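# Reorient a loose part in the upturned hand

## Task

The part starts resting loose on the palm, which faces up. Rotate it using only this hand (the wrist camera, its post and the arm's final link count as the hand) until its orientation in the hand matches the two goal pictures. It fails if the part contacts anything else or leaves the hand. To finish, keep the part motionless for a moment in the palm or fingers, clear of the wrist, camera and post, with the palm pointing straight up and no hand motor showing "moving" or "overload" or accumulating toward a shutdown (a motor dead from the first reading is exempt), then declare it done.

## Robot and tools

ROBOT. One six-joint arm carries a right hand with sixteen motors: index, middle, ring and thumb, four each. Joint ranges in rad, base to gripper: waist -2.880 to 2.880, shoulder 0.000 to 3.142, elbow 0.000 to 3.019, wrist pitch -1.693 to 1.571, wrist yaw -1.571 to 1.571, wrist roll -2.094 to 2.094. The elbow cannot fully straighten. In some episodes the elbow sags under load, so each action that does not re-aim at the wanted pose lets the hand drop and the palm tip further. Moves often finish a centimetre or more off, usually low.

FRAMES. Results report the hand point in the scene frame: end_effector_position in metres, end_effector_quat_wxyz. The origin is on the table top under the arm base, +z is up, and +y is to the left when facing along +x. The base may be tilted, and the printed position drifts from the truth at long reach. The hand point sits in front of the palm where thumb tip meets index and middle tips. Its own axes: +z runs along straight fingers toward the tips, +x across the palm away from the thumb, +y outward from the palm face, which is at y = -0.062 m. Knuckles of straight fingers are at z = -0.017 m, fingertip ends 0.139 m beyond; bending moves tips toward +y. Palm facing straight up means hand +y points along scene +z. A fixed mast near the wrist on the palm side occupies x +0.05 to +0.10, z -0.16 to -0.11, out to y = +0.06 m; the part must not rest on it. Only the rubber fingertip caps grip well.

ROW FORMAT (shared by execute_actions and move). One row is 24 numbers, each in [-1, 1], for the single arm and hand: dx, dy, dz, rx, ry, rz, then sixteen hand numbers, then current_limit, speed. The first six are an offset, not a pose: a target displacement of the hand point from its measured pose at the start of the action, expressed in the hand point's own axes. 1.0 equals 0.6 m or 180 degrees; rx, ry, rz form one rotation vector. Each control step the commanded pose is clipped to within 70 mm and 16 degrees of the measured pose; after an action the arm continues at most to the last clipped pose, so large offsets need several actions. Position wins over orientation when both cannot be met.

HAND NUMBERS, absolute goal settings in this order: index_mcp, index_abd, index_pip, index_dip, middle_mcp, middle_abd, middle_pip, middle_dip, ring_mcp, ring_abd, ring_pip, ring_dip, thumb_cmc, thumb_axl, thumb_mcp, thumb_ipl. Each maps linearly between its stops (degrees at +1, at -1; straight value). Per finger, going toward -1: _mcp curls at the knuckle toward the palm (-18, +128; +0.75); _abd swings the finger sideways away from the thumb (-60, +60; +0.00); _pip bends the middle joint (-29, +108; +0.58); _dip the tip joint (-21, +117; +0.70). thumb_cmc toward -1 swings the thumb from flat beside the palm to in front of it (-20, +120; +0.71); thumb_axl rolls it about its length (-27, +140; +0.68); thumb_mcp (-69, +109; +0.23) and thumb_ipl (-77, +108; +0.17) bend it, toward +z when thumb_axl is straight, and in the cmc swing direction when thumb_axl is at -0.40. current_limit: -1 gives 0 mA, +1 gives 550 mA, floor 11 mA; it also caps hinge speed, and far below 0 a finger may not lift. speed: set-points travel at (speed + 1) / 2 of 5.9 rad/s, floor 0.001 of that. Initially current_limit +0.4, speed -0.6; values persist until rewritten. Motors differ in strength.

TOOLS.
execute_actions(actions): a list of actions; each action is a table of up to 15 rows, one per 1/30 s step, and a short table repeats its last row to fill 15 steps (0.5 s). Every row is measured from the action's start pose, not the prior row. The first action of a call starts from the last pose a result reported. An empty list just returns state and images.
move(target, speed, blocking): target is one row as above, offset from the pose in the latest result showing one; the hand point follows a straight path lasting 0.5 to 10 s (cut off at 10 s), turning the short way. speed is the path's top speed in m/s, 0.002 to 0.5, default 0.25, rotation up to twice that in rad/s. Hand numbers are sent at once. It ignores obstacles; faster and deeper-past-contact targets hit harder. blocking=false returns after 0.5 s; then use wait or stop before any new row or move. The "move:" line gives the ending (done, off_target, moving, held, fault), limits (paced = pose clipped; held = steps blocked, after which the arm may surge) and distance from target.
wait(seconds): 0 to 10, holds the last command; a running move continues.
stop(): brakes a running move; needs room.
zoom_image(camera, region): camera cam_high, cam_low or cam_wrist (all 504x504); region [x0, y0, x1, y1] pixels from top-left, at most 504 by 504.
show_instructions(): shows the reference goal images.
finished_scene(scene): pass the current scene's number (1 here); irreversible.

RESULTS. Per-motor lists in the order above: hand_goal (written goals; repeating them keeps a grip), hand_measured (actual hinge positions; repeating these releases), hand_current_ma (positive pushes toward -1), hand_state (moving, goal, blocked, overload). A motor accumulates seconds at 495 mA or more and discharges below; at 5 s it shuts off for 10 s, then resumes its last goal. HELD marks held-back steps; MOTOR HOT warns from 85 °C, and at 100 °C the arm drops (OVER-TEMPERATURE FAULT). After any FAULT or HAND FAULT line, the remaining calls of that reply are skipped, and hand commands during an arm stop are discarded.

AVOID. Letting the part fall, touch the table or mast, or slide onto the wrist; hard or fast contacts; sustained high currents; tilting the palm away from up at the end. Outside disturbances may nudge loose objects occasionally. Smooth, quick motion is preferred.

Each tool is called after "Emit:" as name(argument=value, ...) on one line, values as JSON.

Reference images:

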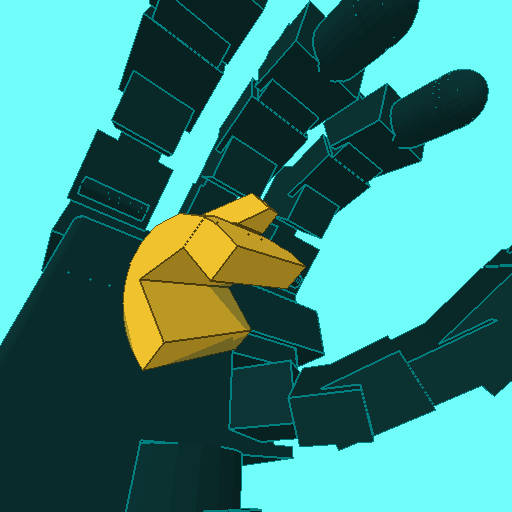

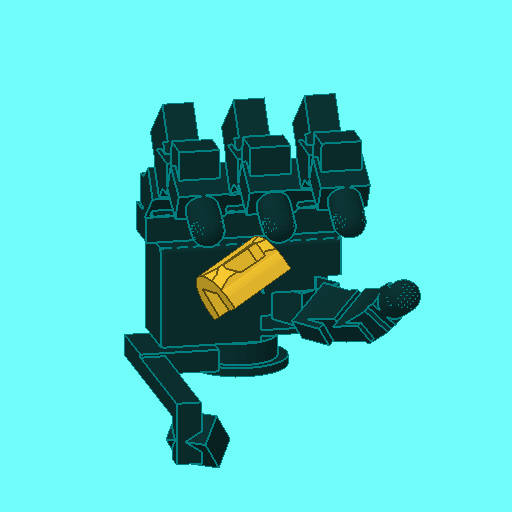

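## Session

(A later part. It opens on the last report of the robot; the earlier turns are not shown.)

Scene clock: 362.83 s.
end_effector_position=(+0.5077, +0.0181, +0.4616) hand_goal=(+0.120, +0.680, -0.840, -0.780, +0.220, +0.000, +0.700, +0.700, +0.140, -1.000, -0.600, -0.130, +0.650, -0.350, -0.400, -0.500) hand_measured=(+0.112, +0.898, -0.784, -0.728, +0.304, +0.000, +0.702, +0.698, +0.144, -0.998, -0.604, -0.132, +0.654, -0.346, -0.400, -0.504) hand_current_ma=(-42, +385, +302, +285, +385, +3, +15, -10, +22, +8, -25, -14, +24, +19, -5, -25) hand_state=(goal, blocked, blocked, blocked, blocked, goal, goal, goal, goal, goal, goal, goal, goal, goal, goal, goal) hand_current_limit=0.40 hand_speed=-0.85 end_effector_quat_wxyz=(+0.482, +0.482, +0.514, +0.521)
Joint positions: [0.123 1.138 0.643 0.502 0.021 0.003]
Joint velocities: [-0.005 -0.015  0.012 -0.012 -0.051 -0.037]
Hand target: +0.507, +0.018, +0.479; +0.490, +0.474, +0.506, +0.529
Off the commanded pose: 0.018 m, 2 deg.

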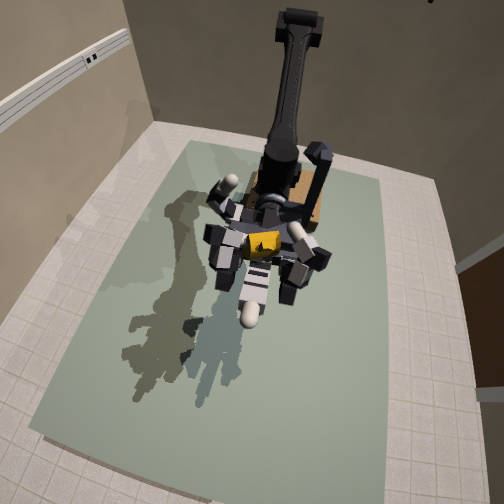

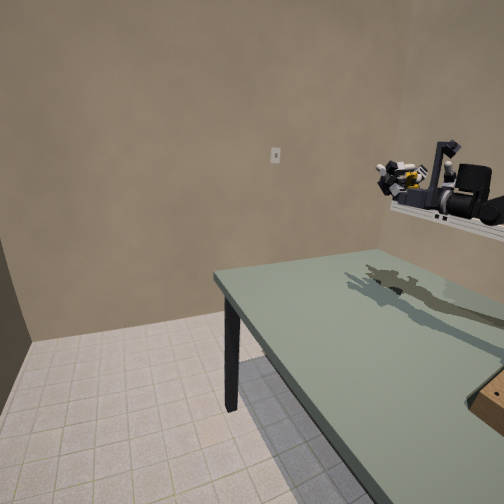

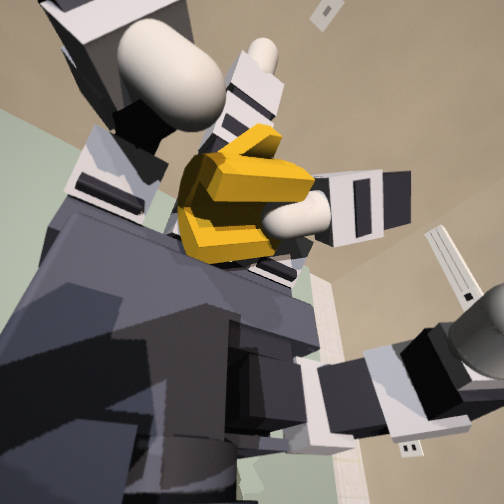

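Emit:
execute_actions(actions=[[[0,0.03,0,-0.01,0,0,0.12,0.8,-0.84,-0.78,0.25,0,0.7,0.7,-0.2,-1,-0.4,-0.5,0.65,-0.35,-0.4,-0.5,0.4,-0.7]],[[0,0.03,0,-0.01,0,0,0.12,0.8,-0.84,-0.78,0.25,0,0.7,0.7,-0.2,-1,-0.4,-0.5,0.65,-0.35,-0.4,-0.5,0.4,-0.7]],[[0,0.03,0,-0.01,0,0,0.12,0.8,-0.84,-0.78,0.25,0,0.7,0.7,-0.2,-1,-0.7,-0.6,0.65,-0.35,-0.4,-0.5,0.4,-0.7]],[[0,0.03,0,-0.01,0,0,0.12,0.8,-0.84,-0.78,0.25,0,0.7,0.7,-0.2,-1,-0.7,-0.6,0.65,-0.35,-0.4,-0.5,0.4,-0.7]]])

Emit:
zoom_image(camera="cam_high", region=[170,150,340,320])

Scene clock: 367.27 s.
end_effector_position=(+0.5077, +0.0181, +0.4616) hand_goal=(+0.120, +0.800, -0.840, -0.780, +0.250, +0.000, +0.700, +0.700, -0.200, -1.000, -0.700, -0.600, +0.650, -0.350, -0.400, -0.500) hand_measured=(+0.112, +0.898, -0.784, -0.728, +0.304, +0.000, +0.702, +0.698, -0.194, -1.000, -0.698, -0.598, +0.654, -0.346, -0.400, -0.504) hand_current_ma=(-42, +385, +302, +285, +287, +3, +15, -10, +36, +4, +8, +14, +24, +19, -5, -25) hand_state=(goal, blocked, blocked, blocked, blocked, goal, goal, goal, goal, goal, goal, goal, goal, goal, goal, goal) hand_current_limit=0.40 hand_speed=-0.70 end_effector_quat_wxyz=(+0.482, +0.482, +0.514, +0.521)
Joint positions: [0.123 1.138 0.643 0.502 0.021 0.003]
Joint velocities: [-0.005 -0.005 -0.007  0.007  0.007  0.037]
Hand target: +0.507, +0.018, +0.479; +0.490, +0.474, +0.506, +0.529
Off the commanded pose: 0.018 m, 2 deg.
Step readings (end_effector_position; steps 1 to 15: 1st action; 16 to 30: 2nd action; 31 to 45: 3rd action; 46 to 60: 4th action):
0: (+0.5077, +0.0181, +0.4616)
1: (+0.5077, +0.0181, +0.4616)
2: (+0.5077, +0.0181, +0.4616)
4: (+0.5077, +0.0181, +0.4616)
8: (+0.5077, +0.0181, +0.4616)
15: (+0.5077, +0.0181, +0.4616)
16: (+0.5077, +0.0181, +0.4616)
17: (+0.5077, +0.0181, +0.4616)
19: (+0.5077, +0.0181, +0.4616)
23: (+0.5077, +0.0181, +0.4616)
30: (+0.5077, +0.0181, +0.4616)
31: (+0.5077, +0.0181, +0.4616)
32: (+0.5077, +0.0181, +0.4616)
34: (+0.5077, +0.0181, +0.4616)
38: (+0.5077, +0.0181, +0.4616)
45: (+0.5077, +0.0181, +0.4616)
46: (+0.5077, +0.0181, +0.4616)
47: (+0.5077, +0.0181, +0.4616)
49: (+0.5077, +0.0181, +0.4616)
53: (+0.5077, +0.0181, +0.4616)
60: end_effector_position above

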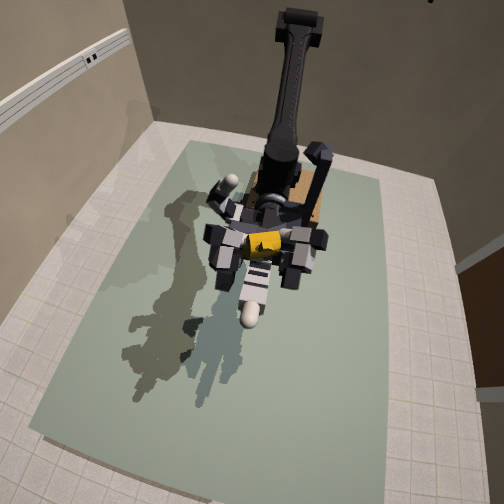

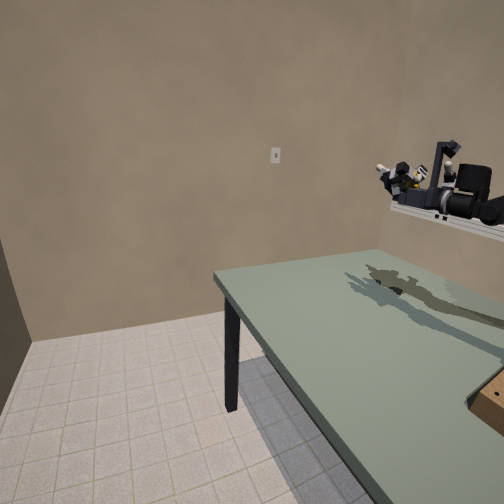

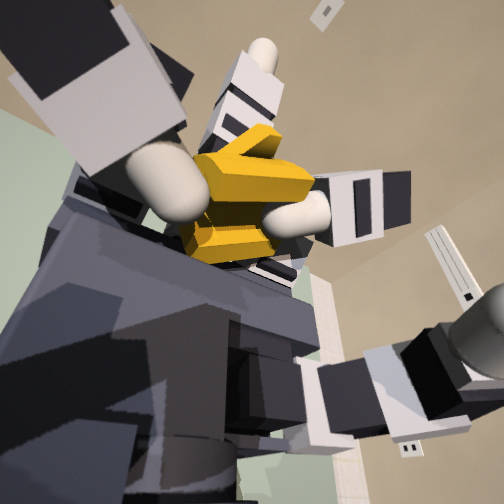

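Region (170, 150, 340, 320) of cam_high's 504x504 image, scaled by 2.965, with more detail than that image has.

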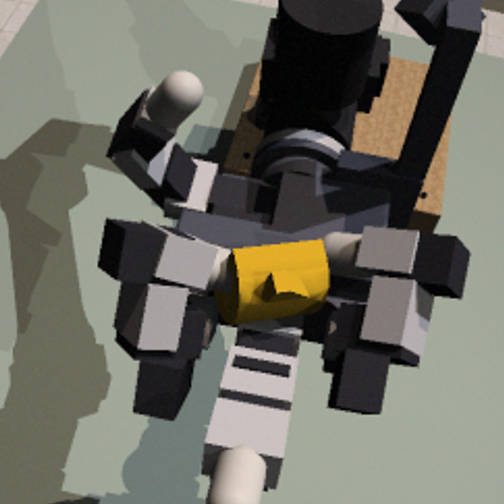

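Curl further into the channel, then open dip (lifts and pulls toward wrist).

Emit:
execute_actions(actions=[[[0,0.03,0,-0.01,0,0,0.12,0.8,-0.84,-0.78,0.25,0,0.7,0.7,-0.15,-1,-0.88,-0.6,0.65,-0.35,-0.4,-0.5,0.4,-0.8]],[[0,0.03,0,-0.01,0,0,0.12,0.88,-0.82,-0.76,0.27,0,0.7,0.7,-0.05,-1,-0.88,-0.45,0.65,-0.35,-0.4,-0.5,0.4,-0.8]],[[0,0.03,0,-0.01,0,0,0.12,0.88,-0.82,-0.76,0.27,0,0.7,0.7,-0.05,-1,-0.88,-0.45,0.65,-0.35,-0.4,-0.5,0.4,-0.8]]])

Emit:
zoom_image(camera="cam_high", region=[170,150,340,320])

Scene clock: 370.37 s.
end_effector_position=(+0.5077, +0.0181, +0.4616) hand_goal=(+0.120, +0.880, -0.820, -0.760, +0.270, +0.000, +0.700, +0.700, -0.050, -1.000, -0.880, -0.450, +0.650, -0.350, -0.400, -0.500) hand_measured=(+0.132, +0.902, -0.772, -0.732, +0.304, +0.000, +0.702, +0.698, -0.076, -0.976, -0.782, -0.454, +0.654, -0.346, -0.400, -0.504) hand_current_ma=(+68, +100, +263, +154, +179, +3, +15, -10, -134, +102, +385, -19, +24, +19, -5, -25) hand_state=(goal, blocked, blocked, blocked, blocked, goal, goal, goal, blocked, blocked, blocked, goal, goal, goal, goal, goal) hand_current_limit=0.40 hand_speed=-0.80 end_effector_quat_wxyz=(+0.482, +0.482, +0.514, +0.521)
Joint positions: [0.123 1.138 0.643 0.502 0.021 0.003]
Joint velocities: [ 0.005 -0.005 -0.007  0.007 -0.037 -0.022]
Hand target: +0.507, +0.018, +0.479; +0.490, +0.474, +0.506, +0.529
Off the commanded pose: 0.018 m, 2 deg.
Step readings (end_effector_position; steps 1 to 15: 1st action; 16 to 30: 2nd action; 31 to 45: 3rd action):
0: (+0.5077, +0.0181, +0.4616)
1: (+0.5077, +0.0181, +0.4616)
2: (+0.5077, +0.0181, +0.4616)
4: (+0.5077, +0.0181, +0.4616)
8: (+0.5077, +0.0181, +0.4616)
15: (+0.5077, +0.0181, +0.4616)
16: (+0.5077, +0.0181, +0.4616)
17: (+0.5077, +0.0181, +0.4616)
19: (+0.5077, +0.0181, +0.4616)
23: (+0.5077, +0.0181, +0.4616)
30: (+0.5077, +0.0181, +0.4616)
31: (+0.5077, +0.0181, +0.4616)
32: (+0.5077, +0.0181, +0.4616)
34: (+0.5077, +0.0181, +0.4616)
38: (+0.5077, +0.0181, +0.4616)
45: end_effector_position above

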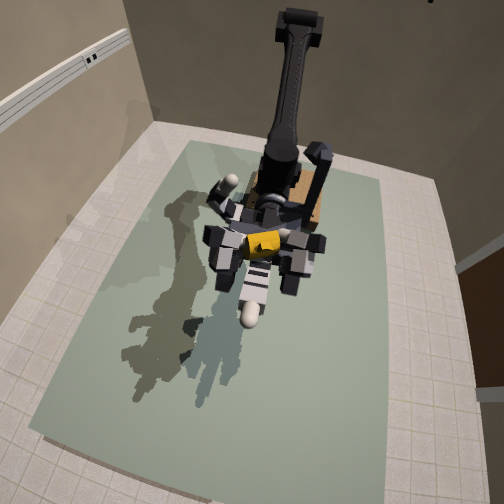

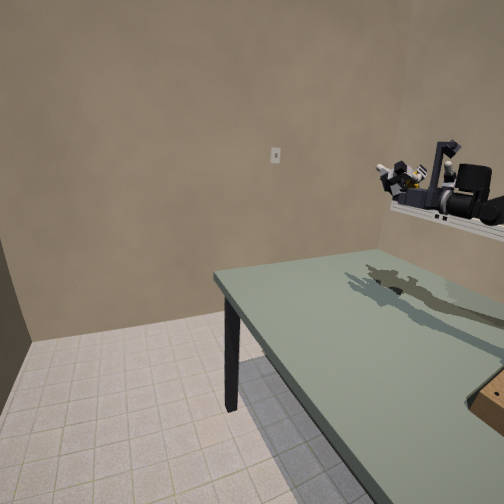

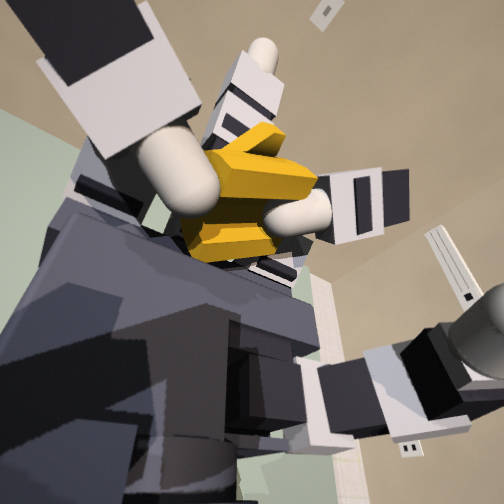

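Region (170, 150, 340, 320) of cam_high's 504x504 image, scaled by 2.965, with more detail than that image has.

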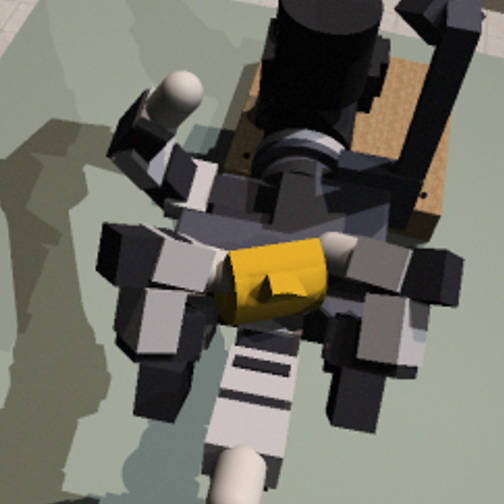

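Gripping the upper leg end and improving. Continue.

Emit:
execute_actions(actions=[[[0,0.03,0,-0.01,0,0,0.12,0.9,-0.82,-0.76,0.3,0,0.7,0.7,0.05,-1,-0.85,-0.35,0.65,-0.35,-0.4,-0.5,0.4,-0.85]],[[0,0.03,0,-0.01,0,0,0.12,0.92,-0.82,-0.78,0.3,0,0.7,0.7,0.13,-1,-0.83,-0.27,0.65,-0.35,-0.4,-0.5,0.4,-0.85]],[[0,0.03,0,-0.01,0,0,0.12,0.92,-0.82,-0.78,0.3,0,0.7,0.7,0.13,-1,-0.83,-0.27,0.65,-0.35,-0.4,-0.5,0.4,-0.85]]])

Emit:
zoom_image(camera="cam_high", region=[170,150,340,320])

Scene clock: 373.43 s.
end_effector_position=(+0.5077, +0.0181, +0.4616) hand_goal=(+0.120, +0.920, -0.820, -0.780, +0.300, +0.000, +0.700, +0.700, +0.130, -1.000, -0.830, -0.270, +0.650, -0.350, -0.400, -0.500) hand_measured=(+0.150, +0.948, -0.766, -0.740, +0.314, +0.000, +0.702, +0.698, +0.070, -0.968, -0.814, -0.274, +0.654, -0.346, -0.400, -0.504) hand_current_ma=(+165, +132, +293, +216, +76, +3, +15, -10, -318, +142, +81, -22, +24, +19, -5, -25) hand_state=(blocked, blocked, blocked, blocked, goal, goal, goal, goal, blocked, blocked, goal, goal, goal, goal, goal, goal) hand_current_limit=0.40 hand_speed=-0.85 end_effector_quat_wxyz=(+0.482, +0.482, +0.514, +0.521)
Joint positions: [0.123 1.138 0.643 0.502 0.021 0.003]
Joint velocities: [-0.005 -0.005  0.032  0.002  0.022 -0.037]
Hand target: +0.507, +0.018, +0.479; +0.490, +0.474, +0.506, +0.529
Off the commanded pose: 0.018 m, 2 deg.
Step readings (end_effector_position; steps 1 to 15: 1st action; 16 to 30: 2nd action; 31 to 45: 3rd action):
0: (+0.5077, +0.0181, +0.4616)
1: (+0.5077, +0.0181, +0.4616)
2: (+0.5077, +0.0181, +0.4616)
4: (+0.5077, +0.0181, +0.4616)
8: (+0.5077, +0.0181, +0.4616)
15: (+0.5077, +0.0181, +0.4616)
16: (+0.5077, +0.0181, +0.4616)
17: (+0.5077, +0.0181, +0.4616)
19: (+0.5077, +0.0181, +0.4616)
23: (+0.5077, +0.0181, +0.4616)
30: (+0.5077, +0.0181, +0.4616)
31: (+0.5077, +0.0181, +0.4616)
32: (+0.5077, +0.0181, +0.4616)
34: (+0.5077, +0.0181, +0.4616)
38: (+0.5077, +0.0181, +0.4616)
45: end_effector_position above

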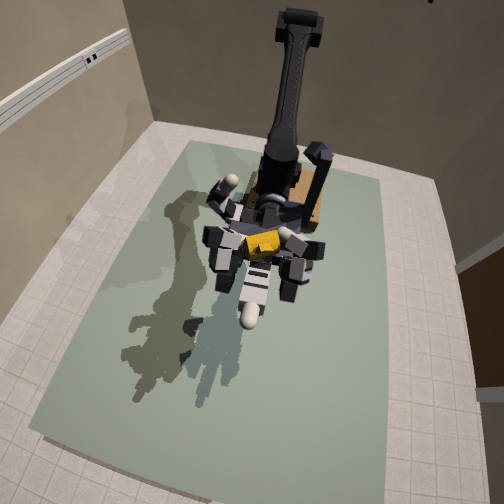

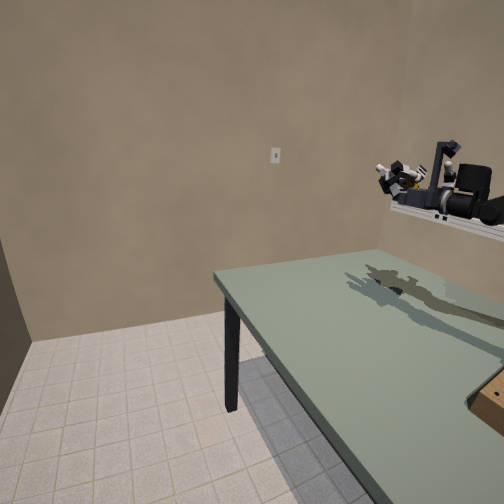

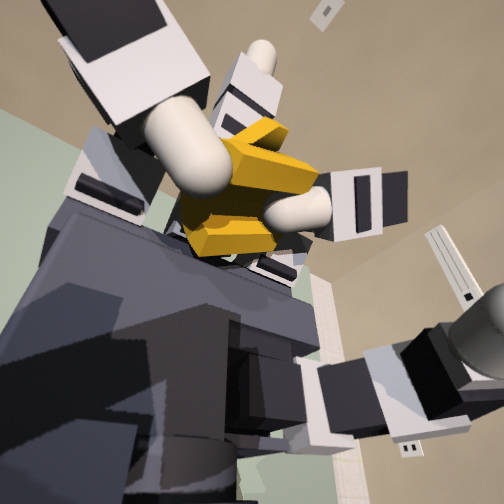

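Region (170, 150, 340, 320) of cam_high's 504x504 image, scaled by 2.965, with more detail than that image has.

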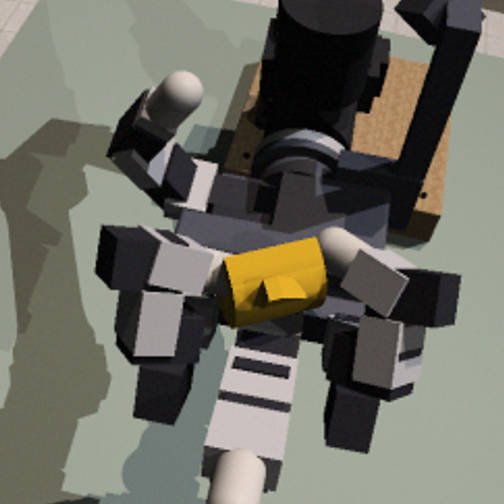

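Emit:
execute_actions(actions=[[[0,0.03,0,-0.01,0,0,0.14,0.97,-0.79,-0.78,0.38,0,0.7,0.7,0.2,-1,-0.86,-0.25,0.65,-0.35,-0.4,-0.5,0.4,-0.85]],[[0,0.03,0,-0.01,0,0,0.14,1,-0.79,-0.8,0.42,0,0.7,0.7,0.27,-1,-0.86,-0.22,0.65,-0.35,-0.4,-0.5,0.4,-0.85]],[[0,0.03,0,-0.01,0,0,0.14,1,-0.79,-0.8,0.42,0,0.7,0.7,0.27,-1,-0.86,-0.22,0.65,-0.35,-0.4,-0.5,0.4,-0.85]]])

Emit:
zoom_image(camera="cam_high", region=[170,150,340,320])

Scene clock: 376.73 s.
end_effector_position=(+0.5077, +0.0181, +0.4616) hand_goal=(+0.140, +1.000, -0.790, -0.800, +0.420, +0.000, +0.700, +0.700, +0.270, -1.000, -0.860, -0.220, +0.650, -0.350, -0.400, -0.500) hand_measured=(+0.162, +1.000, -0.744, -0.780, +0.440, +0.000, +0.702, +0.698, +0.250, -0.968, -0.832, -0.218, +0.654, -0.346, -0.400, -0.504) hand_current_ma=(+113, +2, +252, +110, +111, +3, +15, -10, -110, +139, +138, +10, +24, +19, -5, -25) hand_state=(blocked, goal, blocked, blocked, blocked, goal, goal, goal, blocked, blocked, blocked, goal, goal, goal, goal, goal) hand_current_limit=0.40 hand_speed=-0.85 end_effector_quat_wxyz=(+0.482, +0.482, +0.514, +0.521)
Joint positions: [0.123 1.138 0.643 0.502 0.021 0.003]
Joint velocities: [-0.005 -0.005 -0.002  0.002 -0.022  0.007]
Hand target: +0.507, +0.018, +0.479; +0.490, +0.474, +0.506, +0.529
Off the commanded pose: 0.018 m, 2 deg.
Step readings (end_effector_position; steps 1 to 15: 1st action; 16 to 30: 2nd action; 31 to 45: 3rd action):
0: (+0.5077, +0.0181, +0.4616)
1: (+0.5077, +0.0181, +0.4616)
2: (+0.5077, +0.0181, +0.4616)
4: (+0.5077, +0.0181, +0.4616)
8: (+0.5077, +0.0181, +0.4616)
15: (+0.5077, +0.0181, +0.4616)
16: (+0.5077, +0.0181, +0.4616)
17: (+0.5077, +0.0181, +0.4616)
19: (+0.5077, +0.0181, +0.4616)
23: (+0.5077, +0.0181, +0.4616)
30: (+0.5077, +0.0181, +0.4616)
31: (+0.5077, +0.0181, +0.4616)
32: (+0.5077, +0.0181, +0.4616)
34: (+0.5077, +0.0181, +0.4616)
38: (+0.5077, +0.0181, +0.4616)
45: end_effector_position above

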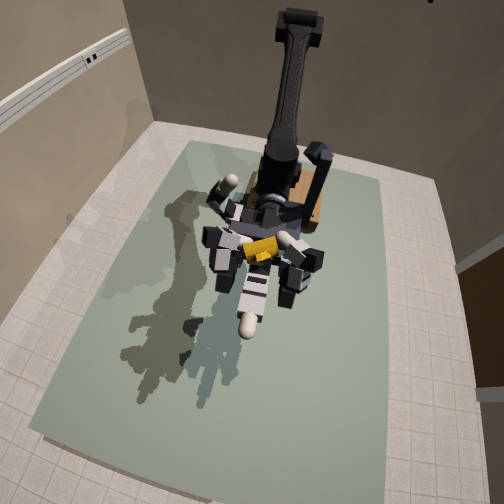

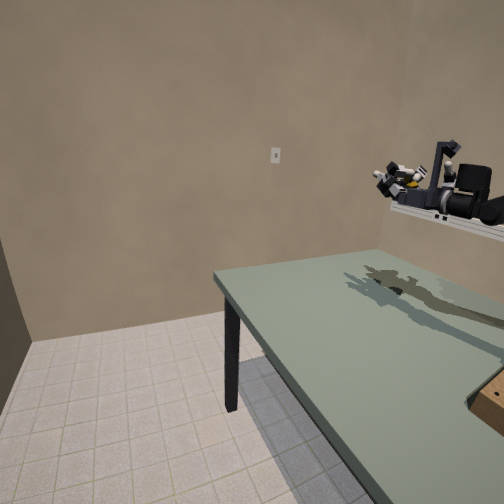

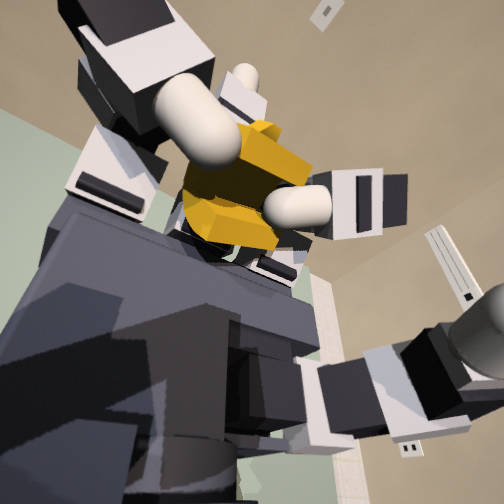

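Region (170, 150, 340, 320) of cam_high's 504x504 image, scaled by 2.965, with more detail than that image has.

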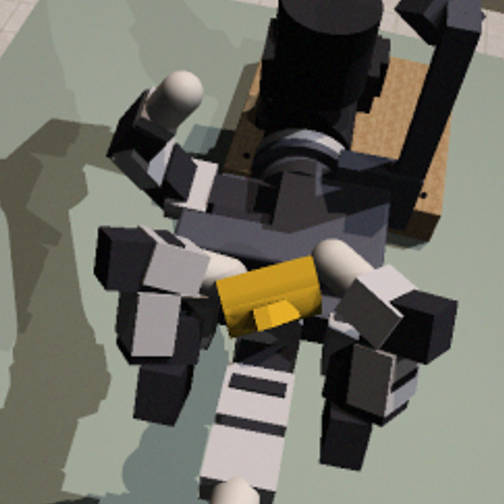

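Emit:
execute_actions(actions=[[[0,0.03,0,-0.01,0,0,0.2,1,-0.78,-0.84,0.46,0,0.7,0.7,0.29,-1,-0.86,-0.14,0.65,-0.35,-0.4,-0.5,0.4,-0.85]],[[0,0.03,0,-0.01,0,0,0.2,1,-0.78,-0.86,0.48,0,0.7,0.7,0.3,-1,-0.86,-0.08,0.65,-0.35,-0.4,-0.5,0.4,-0.85]],[[0,0.03,0,-0.01,0,0,0.2,1,-0.78,-0.86,0.48,0,0.7,0.7,0.3,-1,-0.86,-0.08,0.65,-0.35,-0.4,-0.5,0.4,-0.85]]])

Emit:
zoom_image(camera="cam_wrist", region=[100,60,352,312])

Scene clock: 379.90 s.
end_effector_position=(+0.5077, +0.0181, +0.4616) hand_goal=(+0.200, +1.000, -0.780, -0.860, +0.480, +0.000, +0.700, +0.700, +0.300, -1.000, -0.860, -0.080, +0.650, -0.350, -0.400, -0.500) hand_measured=(+0.192, +1.000, -0.740, -0.812, +0.506, +0.000, +0.702, +0.698, +0.304, -0.996, -0.858, -0.084, +0.654, -0.346, -0.400, -0.504) hand_current_ma=(-44, +1, +215, +262, +140, +3, +15, -10, +17, +14, +7, -22, +24, +19, -5, -25) hand_state=(goal, goal, blocked, blocked, blocked, goal, goal, goal, goal, goal, goal, goal, goal, goal, goal, goal) hand_current_limit=0.40 hand_speed=-0.85 end_effector_quat_wxyz=(+0.482, +0.482, +0.514, +0.521)
Joint positions: [0.123 1.138 0.643 0.502 0.021 0.003]
Joint velocities: [-0.015 -0.005  0.017  0.012  0.007 -0.066]
Hand target: +0.507, +0.018, +0.479; +0.490, +0.474, +0.506, +0.529
Off the commanded pose: 0.018 m, 2 deg.
Step readings (end_effector_position; steps 1 to 15: 1st action; 16 to 30: 2nd action; 31 to 45: 3rd action):
0: (+0.5077, +0.0181, +0.4616)
1: (+0.5077, +0.0181, +0.4616)
2: (+0.5077, +0.0181, +0.4616)
4: (+0.5077, +0.0181, +0.4616)
8: (+0.5077, +0.0181, +0.4616)
15: (+0.5077, +0.0181, +0.4616)
16: (+0.5077, +0.0181, +0.4616)
17: (+0.5077, +0.0181, +0.4616)
19: (+0.5077, +0.0181, +0.4616)
23: (+0.5077, +0.0181, +0.4616)
30: (+0.5077, +0.0181, +0.4616)
31: (+0.5077, +0.0181, +0.4616)
32: (+0.5077, +0.0181, +0.4616)
34: (+0.5077, +0.0181, +0.4616)
38: (+0.5077, +0.0181, +0.4616)
45: end_effector_position above

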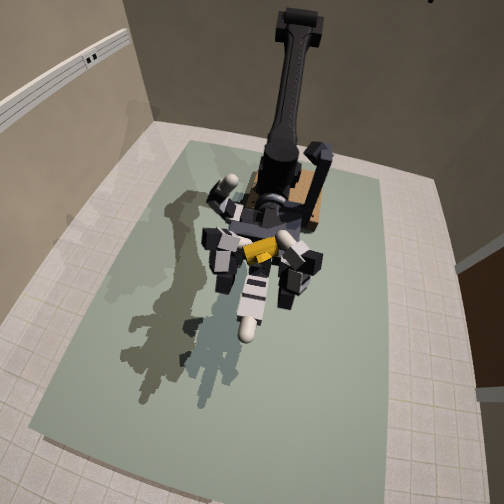

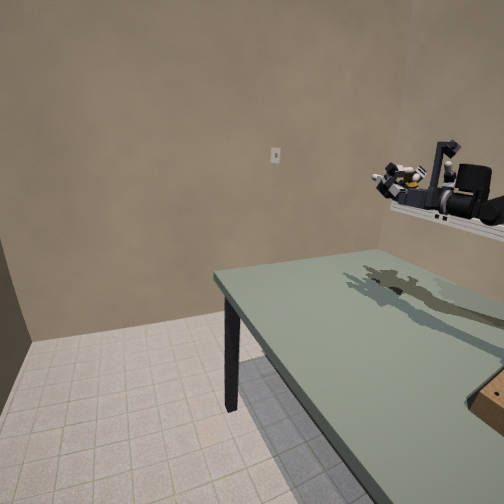

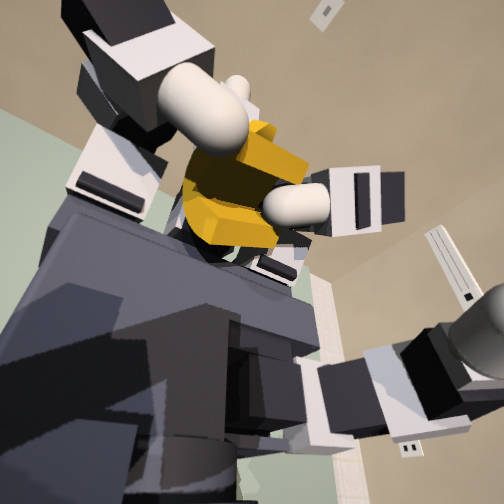

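Region (100, 60, 352, 312) of cam_wrist's 504x504 image, scaled by 2.000, with more detail than that image has.

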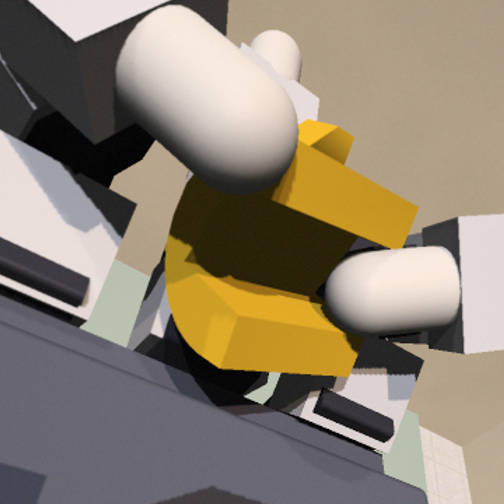

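Emit:
execute_actions(actions=[[[0,0.03,0,-0.01,0,0,0.2,1,-0.78,-0.86,0.48,0,0.7,0.7,0.3,-1,-0.62,-0.3,0.65,-0.35,-0.4,-0.5,0.4,-0.7]],[[0,0.03,0,-0.01,0,0,0.2,1,-0.78,-0.86,0.48,0,0.7,0.7,0.27,-1,-0.62,-0.55,0.65,-0.35,-0.4,-0.5,0.4,-0.7]],[[0,0.03,0,-0.01,0,0,0.2,1,-0.78,-0.86,0.48,0,0.7,0.7,0.27,-1,-0.82,-0.55,0.65,-0.35,-0.4,-0.5,0.4,-0.8]],[[0,0.03,0,-0.01,0,0,0.2,1,-0.78,-0.86,0.48,0,0.7,0.7,0.27,-1,-0.86,-0.42,0.65,-0.35,-0.4,-0.5,0.4,-0.85]],[[0,0.03,0,-0.01,0,0,0.2,1,-0.78,-0.86,0.48,0,0.7,0.7,0.27,-1,-0.86,-0.42,0.65,-0.35,-0.4,-0.5,0.4,-0.85]]])

Emit:
zoom_image(camera="cam_high", region=[170,150,340,320])

Scene clock: 384.60 s.
end_effector_position=(+0.5077, +0.0181, +0.4616) hand_goal=(+0.200, +1.000, -0.780, -0.860, +0.480, +0.000, +0.700, +0.700, +0.270, -1.000, -0.860, -0.420, +0.650, -0.350, -0.400, -0.500) hand_measured=(+0.192, +0.998, -0.736, -0.832, +0.510, +0.000, +0.702, +0.698, +0.280, -0.998, -0.708, -0.414, +0.654, -0.346, -0.400, -0.504) hand_current_ma=(-44, -7, +239, +156, +156, +3, +15, -10, +49, +8, +385, +34, +24, +19, -5, -25) hand_state=(goal, goal, blocked, blocked, blocked, goal, goal, goal, goal, goal, blocked, goal, goal, goal, goal, goal) hand_current_limit=0.40 hand_speed=-0.85 end_effector_quat_wxyz=(+0.482, +0.482, +0.514, +0.521)
Joint positions: [0.123 1.138 0.643 0.502 0.021 0.003]
Joint velocities: [-0.005 -0.005 -0.007 -0.002 -0.037 -0.095]
Hand target: +0.507, +0.018, +0.479; +0.490, +0.474, +0.506, +0.529
Off the commanded pose: 0.018 m, 2 deg.
Step readings (end_effector_position; steps 1 to 15: 1st action; 16 to 30: 2nd action; 31 to 45: 3rd action; 46 to 60: 4th action; 61 to 75: 5th action):
0: (+0.5077, +0.0181, +0.4616)
1: (+0.5077, +0.0181, +0.4616)
2: (+0.5077, +0.0181, +0.4616)
4: (+0.5077, +0.0181, +0.4616)
8: (+0.5077, +0.0181, +0.4616)
15: (+0.5077, +0.0181, +0.4616)
16: (+0.5077, +0.0181, +0.4616)
17: (+0.5077, +0.0181, +0.4616)
19: (+0.5077, +0.0181, +0.4616)
23: (+0.5077, +0.0181, +0.4616)
30: (+0.5077, +0.0181, +0.4616)
31: (+0.5077, +0.0181, +0.4616)
32: (+0.5077, +0.0181, +0.4616)
34: (+0.5077, +0.0181, +0.4616)
38: (+0.5077, +0.0181, +0.4616)
45: (+0.5077, +0.0181, +0.4616)
46: (+0.5077, +0.0181, +0.4616)
47: (+0.5077, +0.0181, +0.4616)
49: (+0.5077, +0.0181, +0.4616)
53: (+0.5077, +0.0181, +0.4616)
60: (+0.5077, +0.0181, +0.4616)
61: (+0.5077, +0.0181, +0.4616)
62: (+0.5077, +0.0181, +0.4616)
64: (+0.5077, +0.0181, +0.4616)
68: (+0.5077, +0.0181, +0.4616)
75: end_effector_position above

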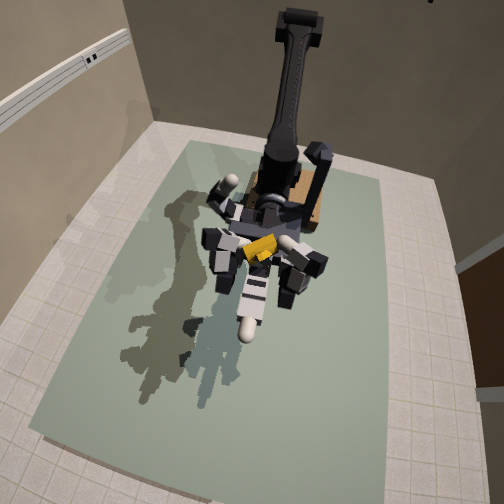

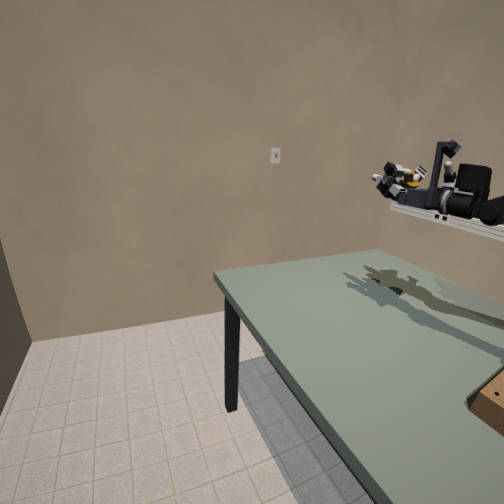

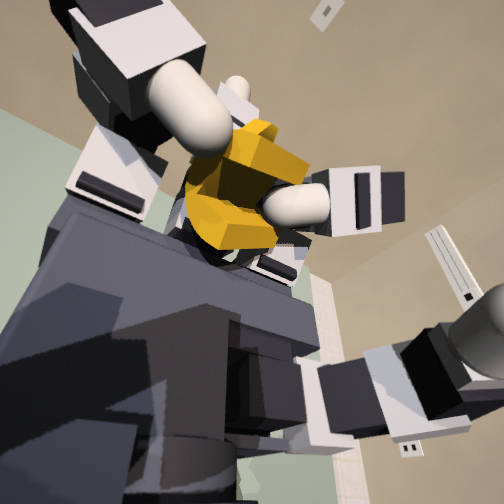

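Region (170, 150, 340, 320) of cam_high's 504x504 image, scaled by 2.965, with more detail than that image has.

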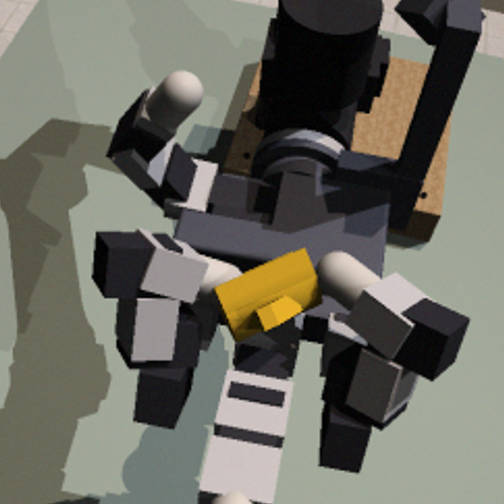

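Emit:
execute_actions(actions=[[[0,0.03,0,-0.01,0,0,0.17,1,-0.77,-0.86,0.5,0,0.7,0.7,0.35,-1,-0.77,-0.33,0.65,-0.35,-0.4,-0.5,0.4,-0.85]],[[0,0.03,0,-0.01,0,0,0.15,1,-0.77,-0.86,0.5,0,0.7,0.7,0.42,-1,-0.78,-0.25,0.65,-0.35,-0.4,-0.5,0.4,-0.85]],[[0,0.03,0,-0.01,0,0,0.15,1,-0.77,-0.86,0.5,0,0.7,0.7,0.42,-1,-0.78,-0.25,0.65,-0.35,-0.4,-0.5,0.4,-0.85]]])

Emit:
zoom_image(camera="cam_wrist", region=[100,60,352,312])

Scene clock: 387.87 s.
end_effector_position=(+0.5077, +0.0181, +0.4616) hand_goal=(+0.150, +1.000, -0.770, -0.860, +0.500, +0.000, +0.700, +0.700, +0.420, -1.000, -0.780, -0.250, +0.650, -0.350, -0.400, -0.500) hand_measured=(+0.158, +1.000, -0.732, -0.842, +0.524, +0.000, +0.702, +0.698, +0.412, -0.992, -0.772, -0.254, +0.654, -0.346, -0.400, -0.504) hand_current_ma=(+42, +0, +202, +98, +124, +3, +15, -10, -41, +31, +45, -25, +24, +19, -5, -25) hand_state=(goal, goal, blocked, goal, blocked, goal, goal, goal, goal, goal, goal, goal, goal, goal, goal, goal) hand_current_limit=0.40 hand_speed=-0.85 end_effector_quat_wxyz=(+0.482, +0.482, +0.514, +0.521)
Joint positions: [0.123 1.138 0.643 0.502 0.021 0.003]
Joint velocities: [-0.005 -0.024 -0.007  0.012  0.037 -0.007]
Hand target: +0.507, +0.018, +0.479; +0.490, +0.474, +0.506, +0.529
Off the commanded pose: 0.018 m, 2 deg.
Step readings (end_effector_position; steps 1 to 15: 1st action; 16 to 30: 2nd action; 31 to 45: 3rd action):
0: (+0.5077, +0.0181, +0.4616)
1: (+0.5077, +0.0181, +0.4616)
2: (+0.5077, +0.0181, +0.4616)
4: (+0.5077, +0.0181, +0.4616)
8: (+0.5077, +0.0181, +0.4616)
15: (+0.5077, +0.0181, +0.4616)
16: (+0.5077, +0.0181, +0.4616)
17: (+0.5077, +0.0181, +0.4616)
19: (+0.5077, +0.0181, +0.4616)
23: (+0.5077, +0.0181, +0.4616)
30: (+0.5077, +0.0181, +0.4616)
31: (+0.5077, +0.0181, +0.4616)
32: (+0.5077, +0.0181, +0.4616)
34: (+0.5077, +0.0181, +0.4616)
38: (+0.5077, +0.0181, +0.4616)
45: end_effector_position above

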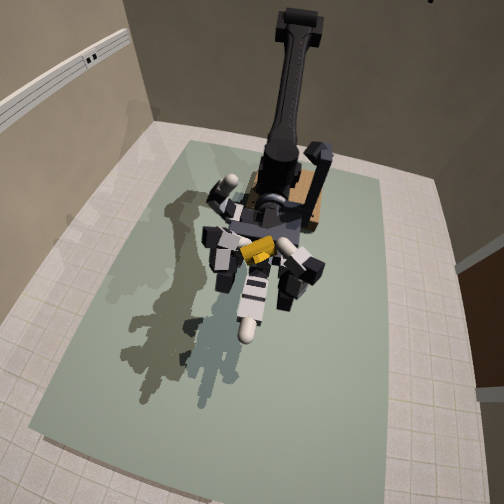

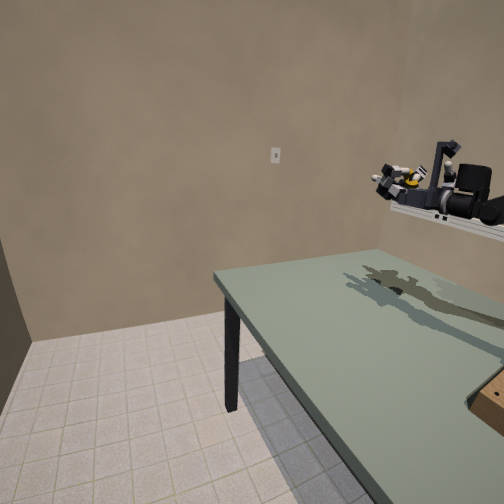

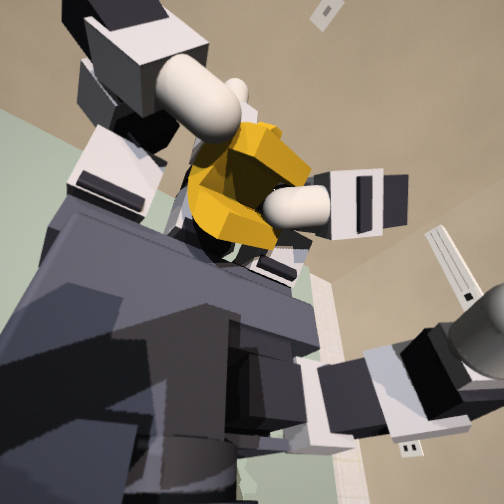

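Region (100, 60, 352, 312) of cam_wrist's 504x504 image, scaled by 2.000, with more detail than that image has.

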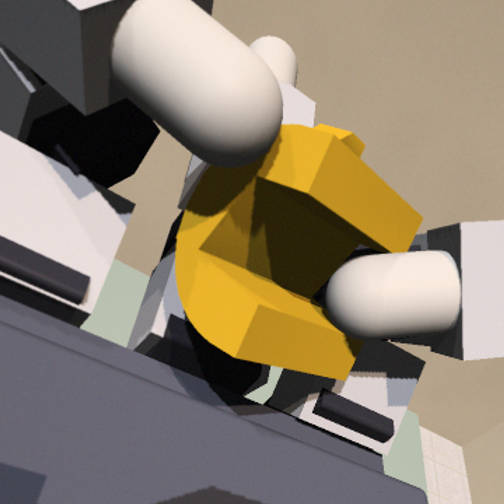

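Emit:
finished_scene(scene=1)

The scene is finished: the task was done.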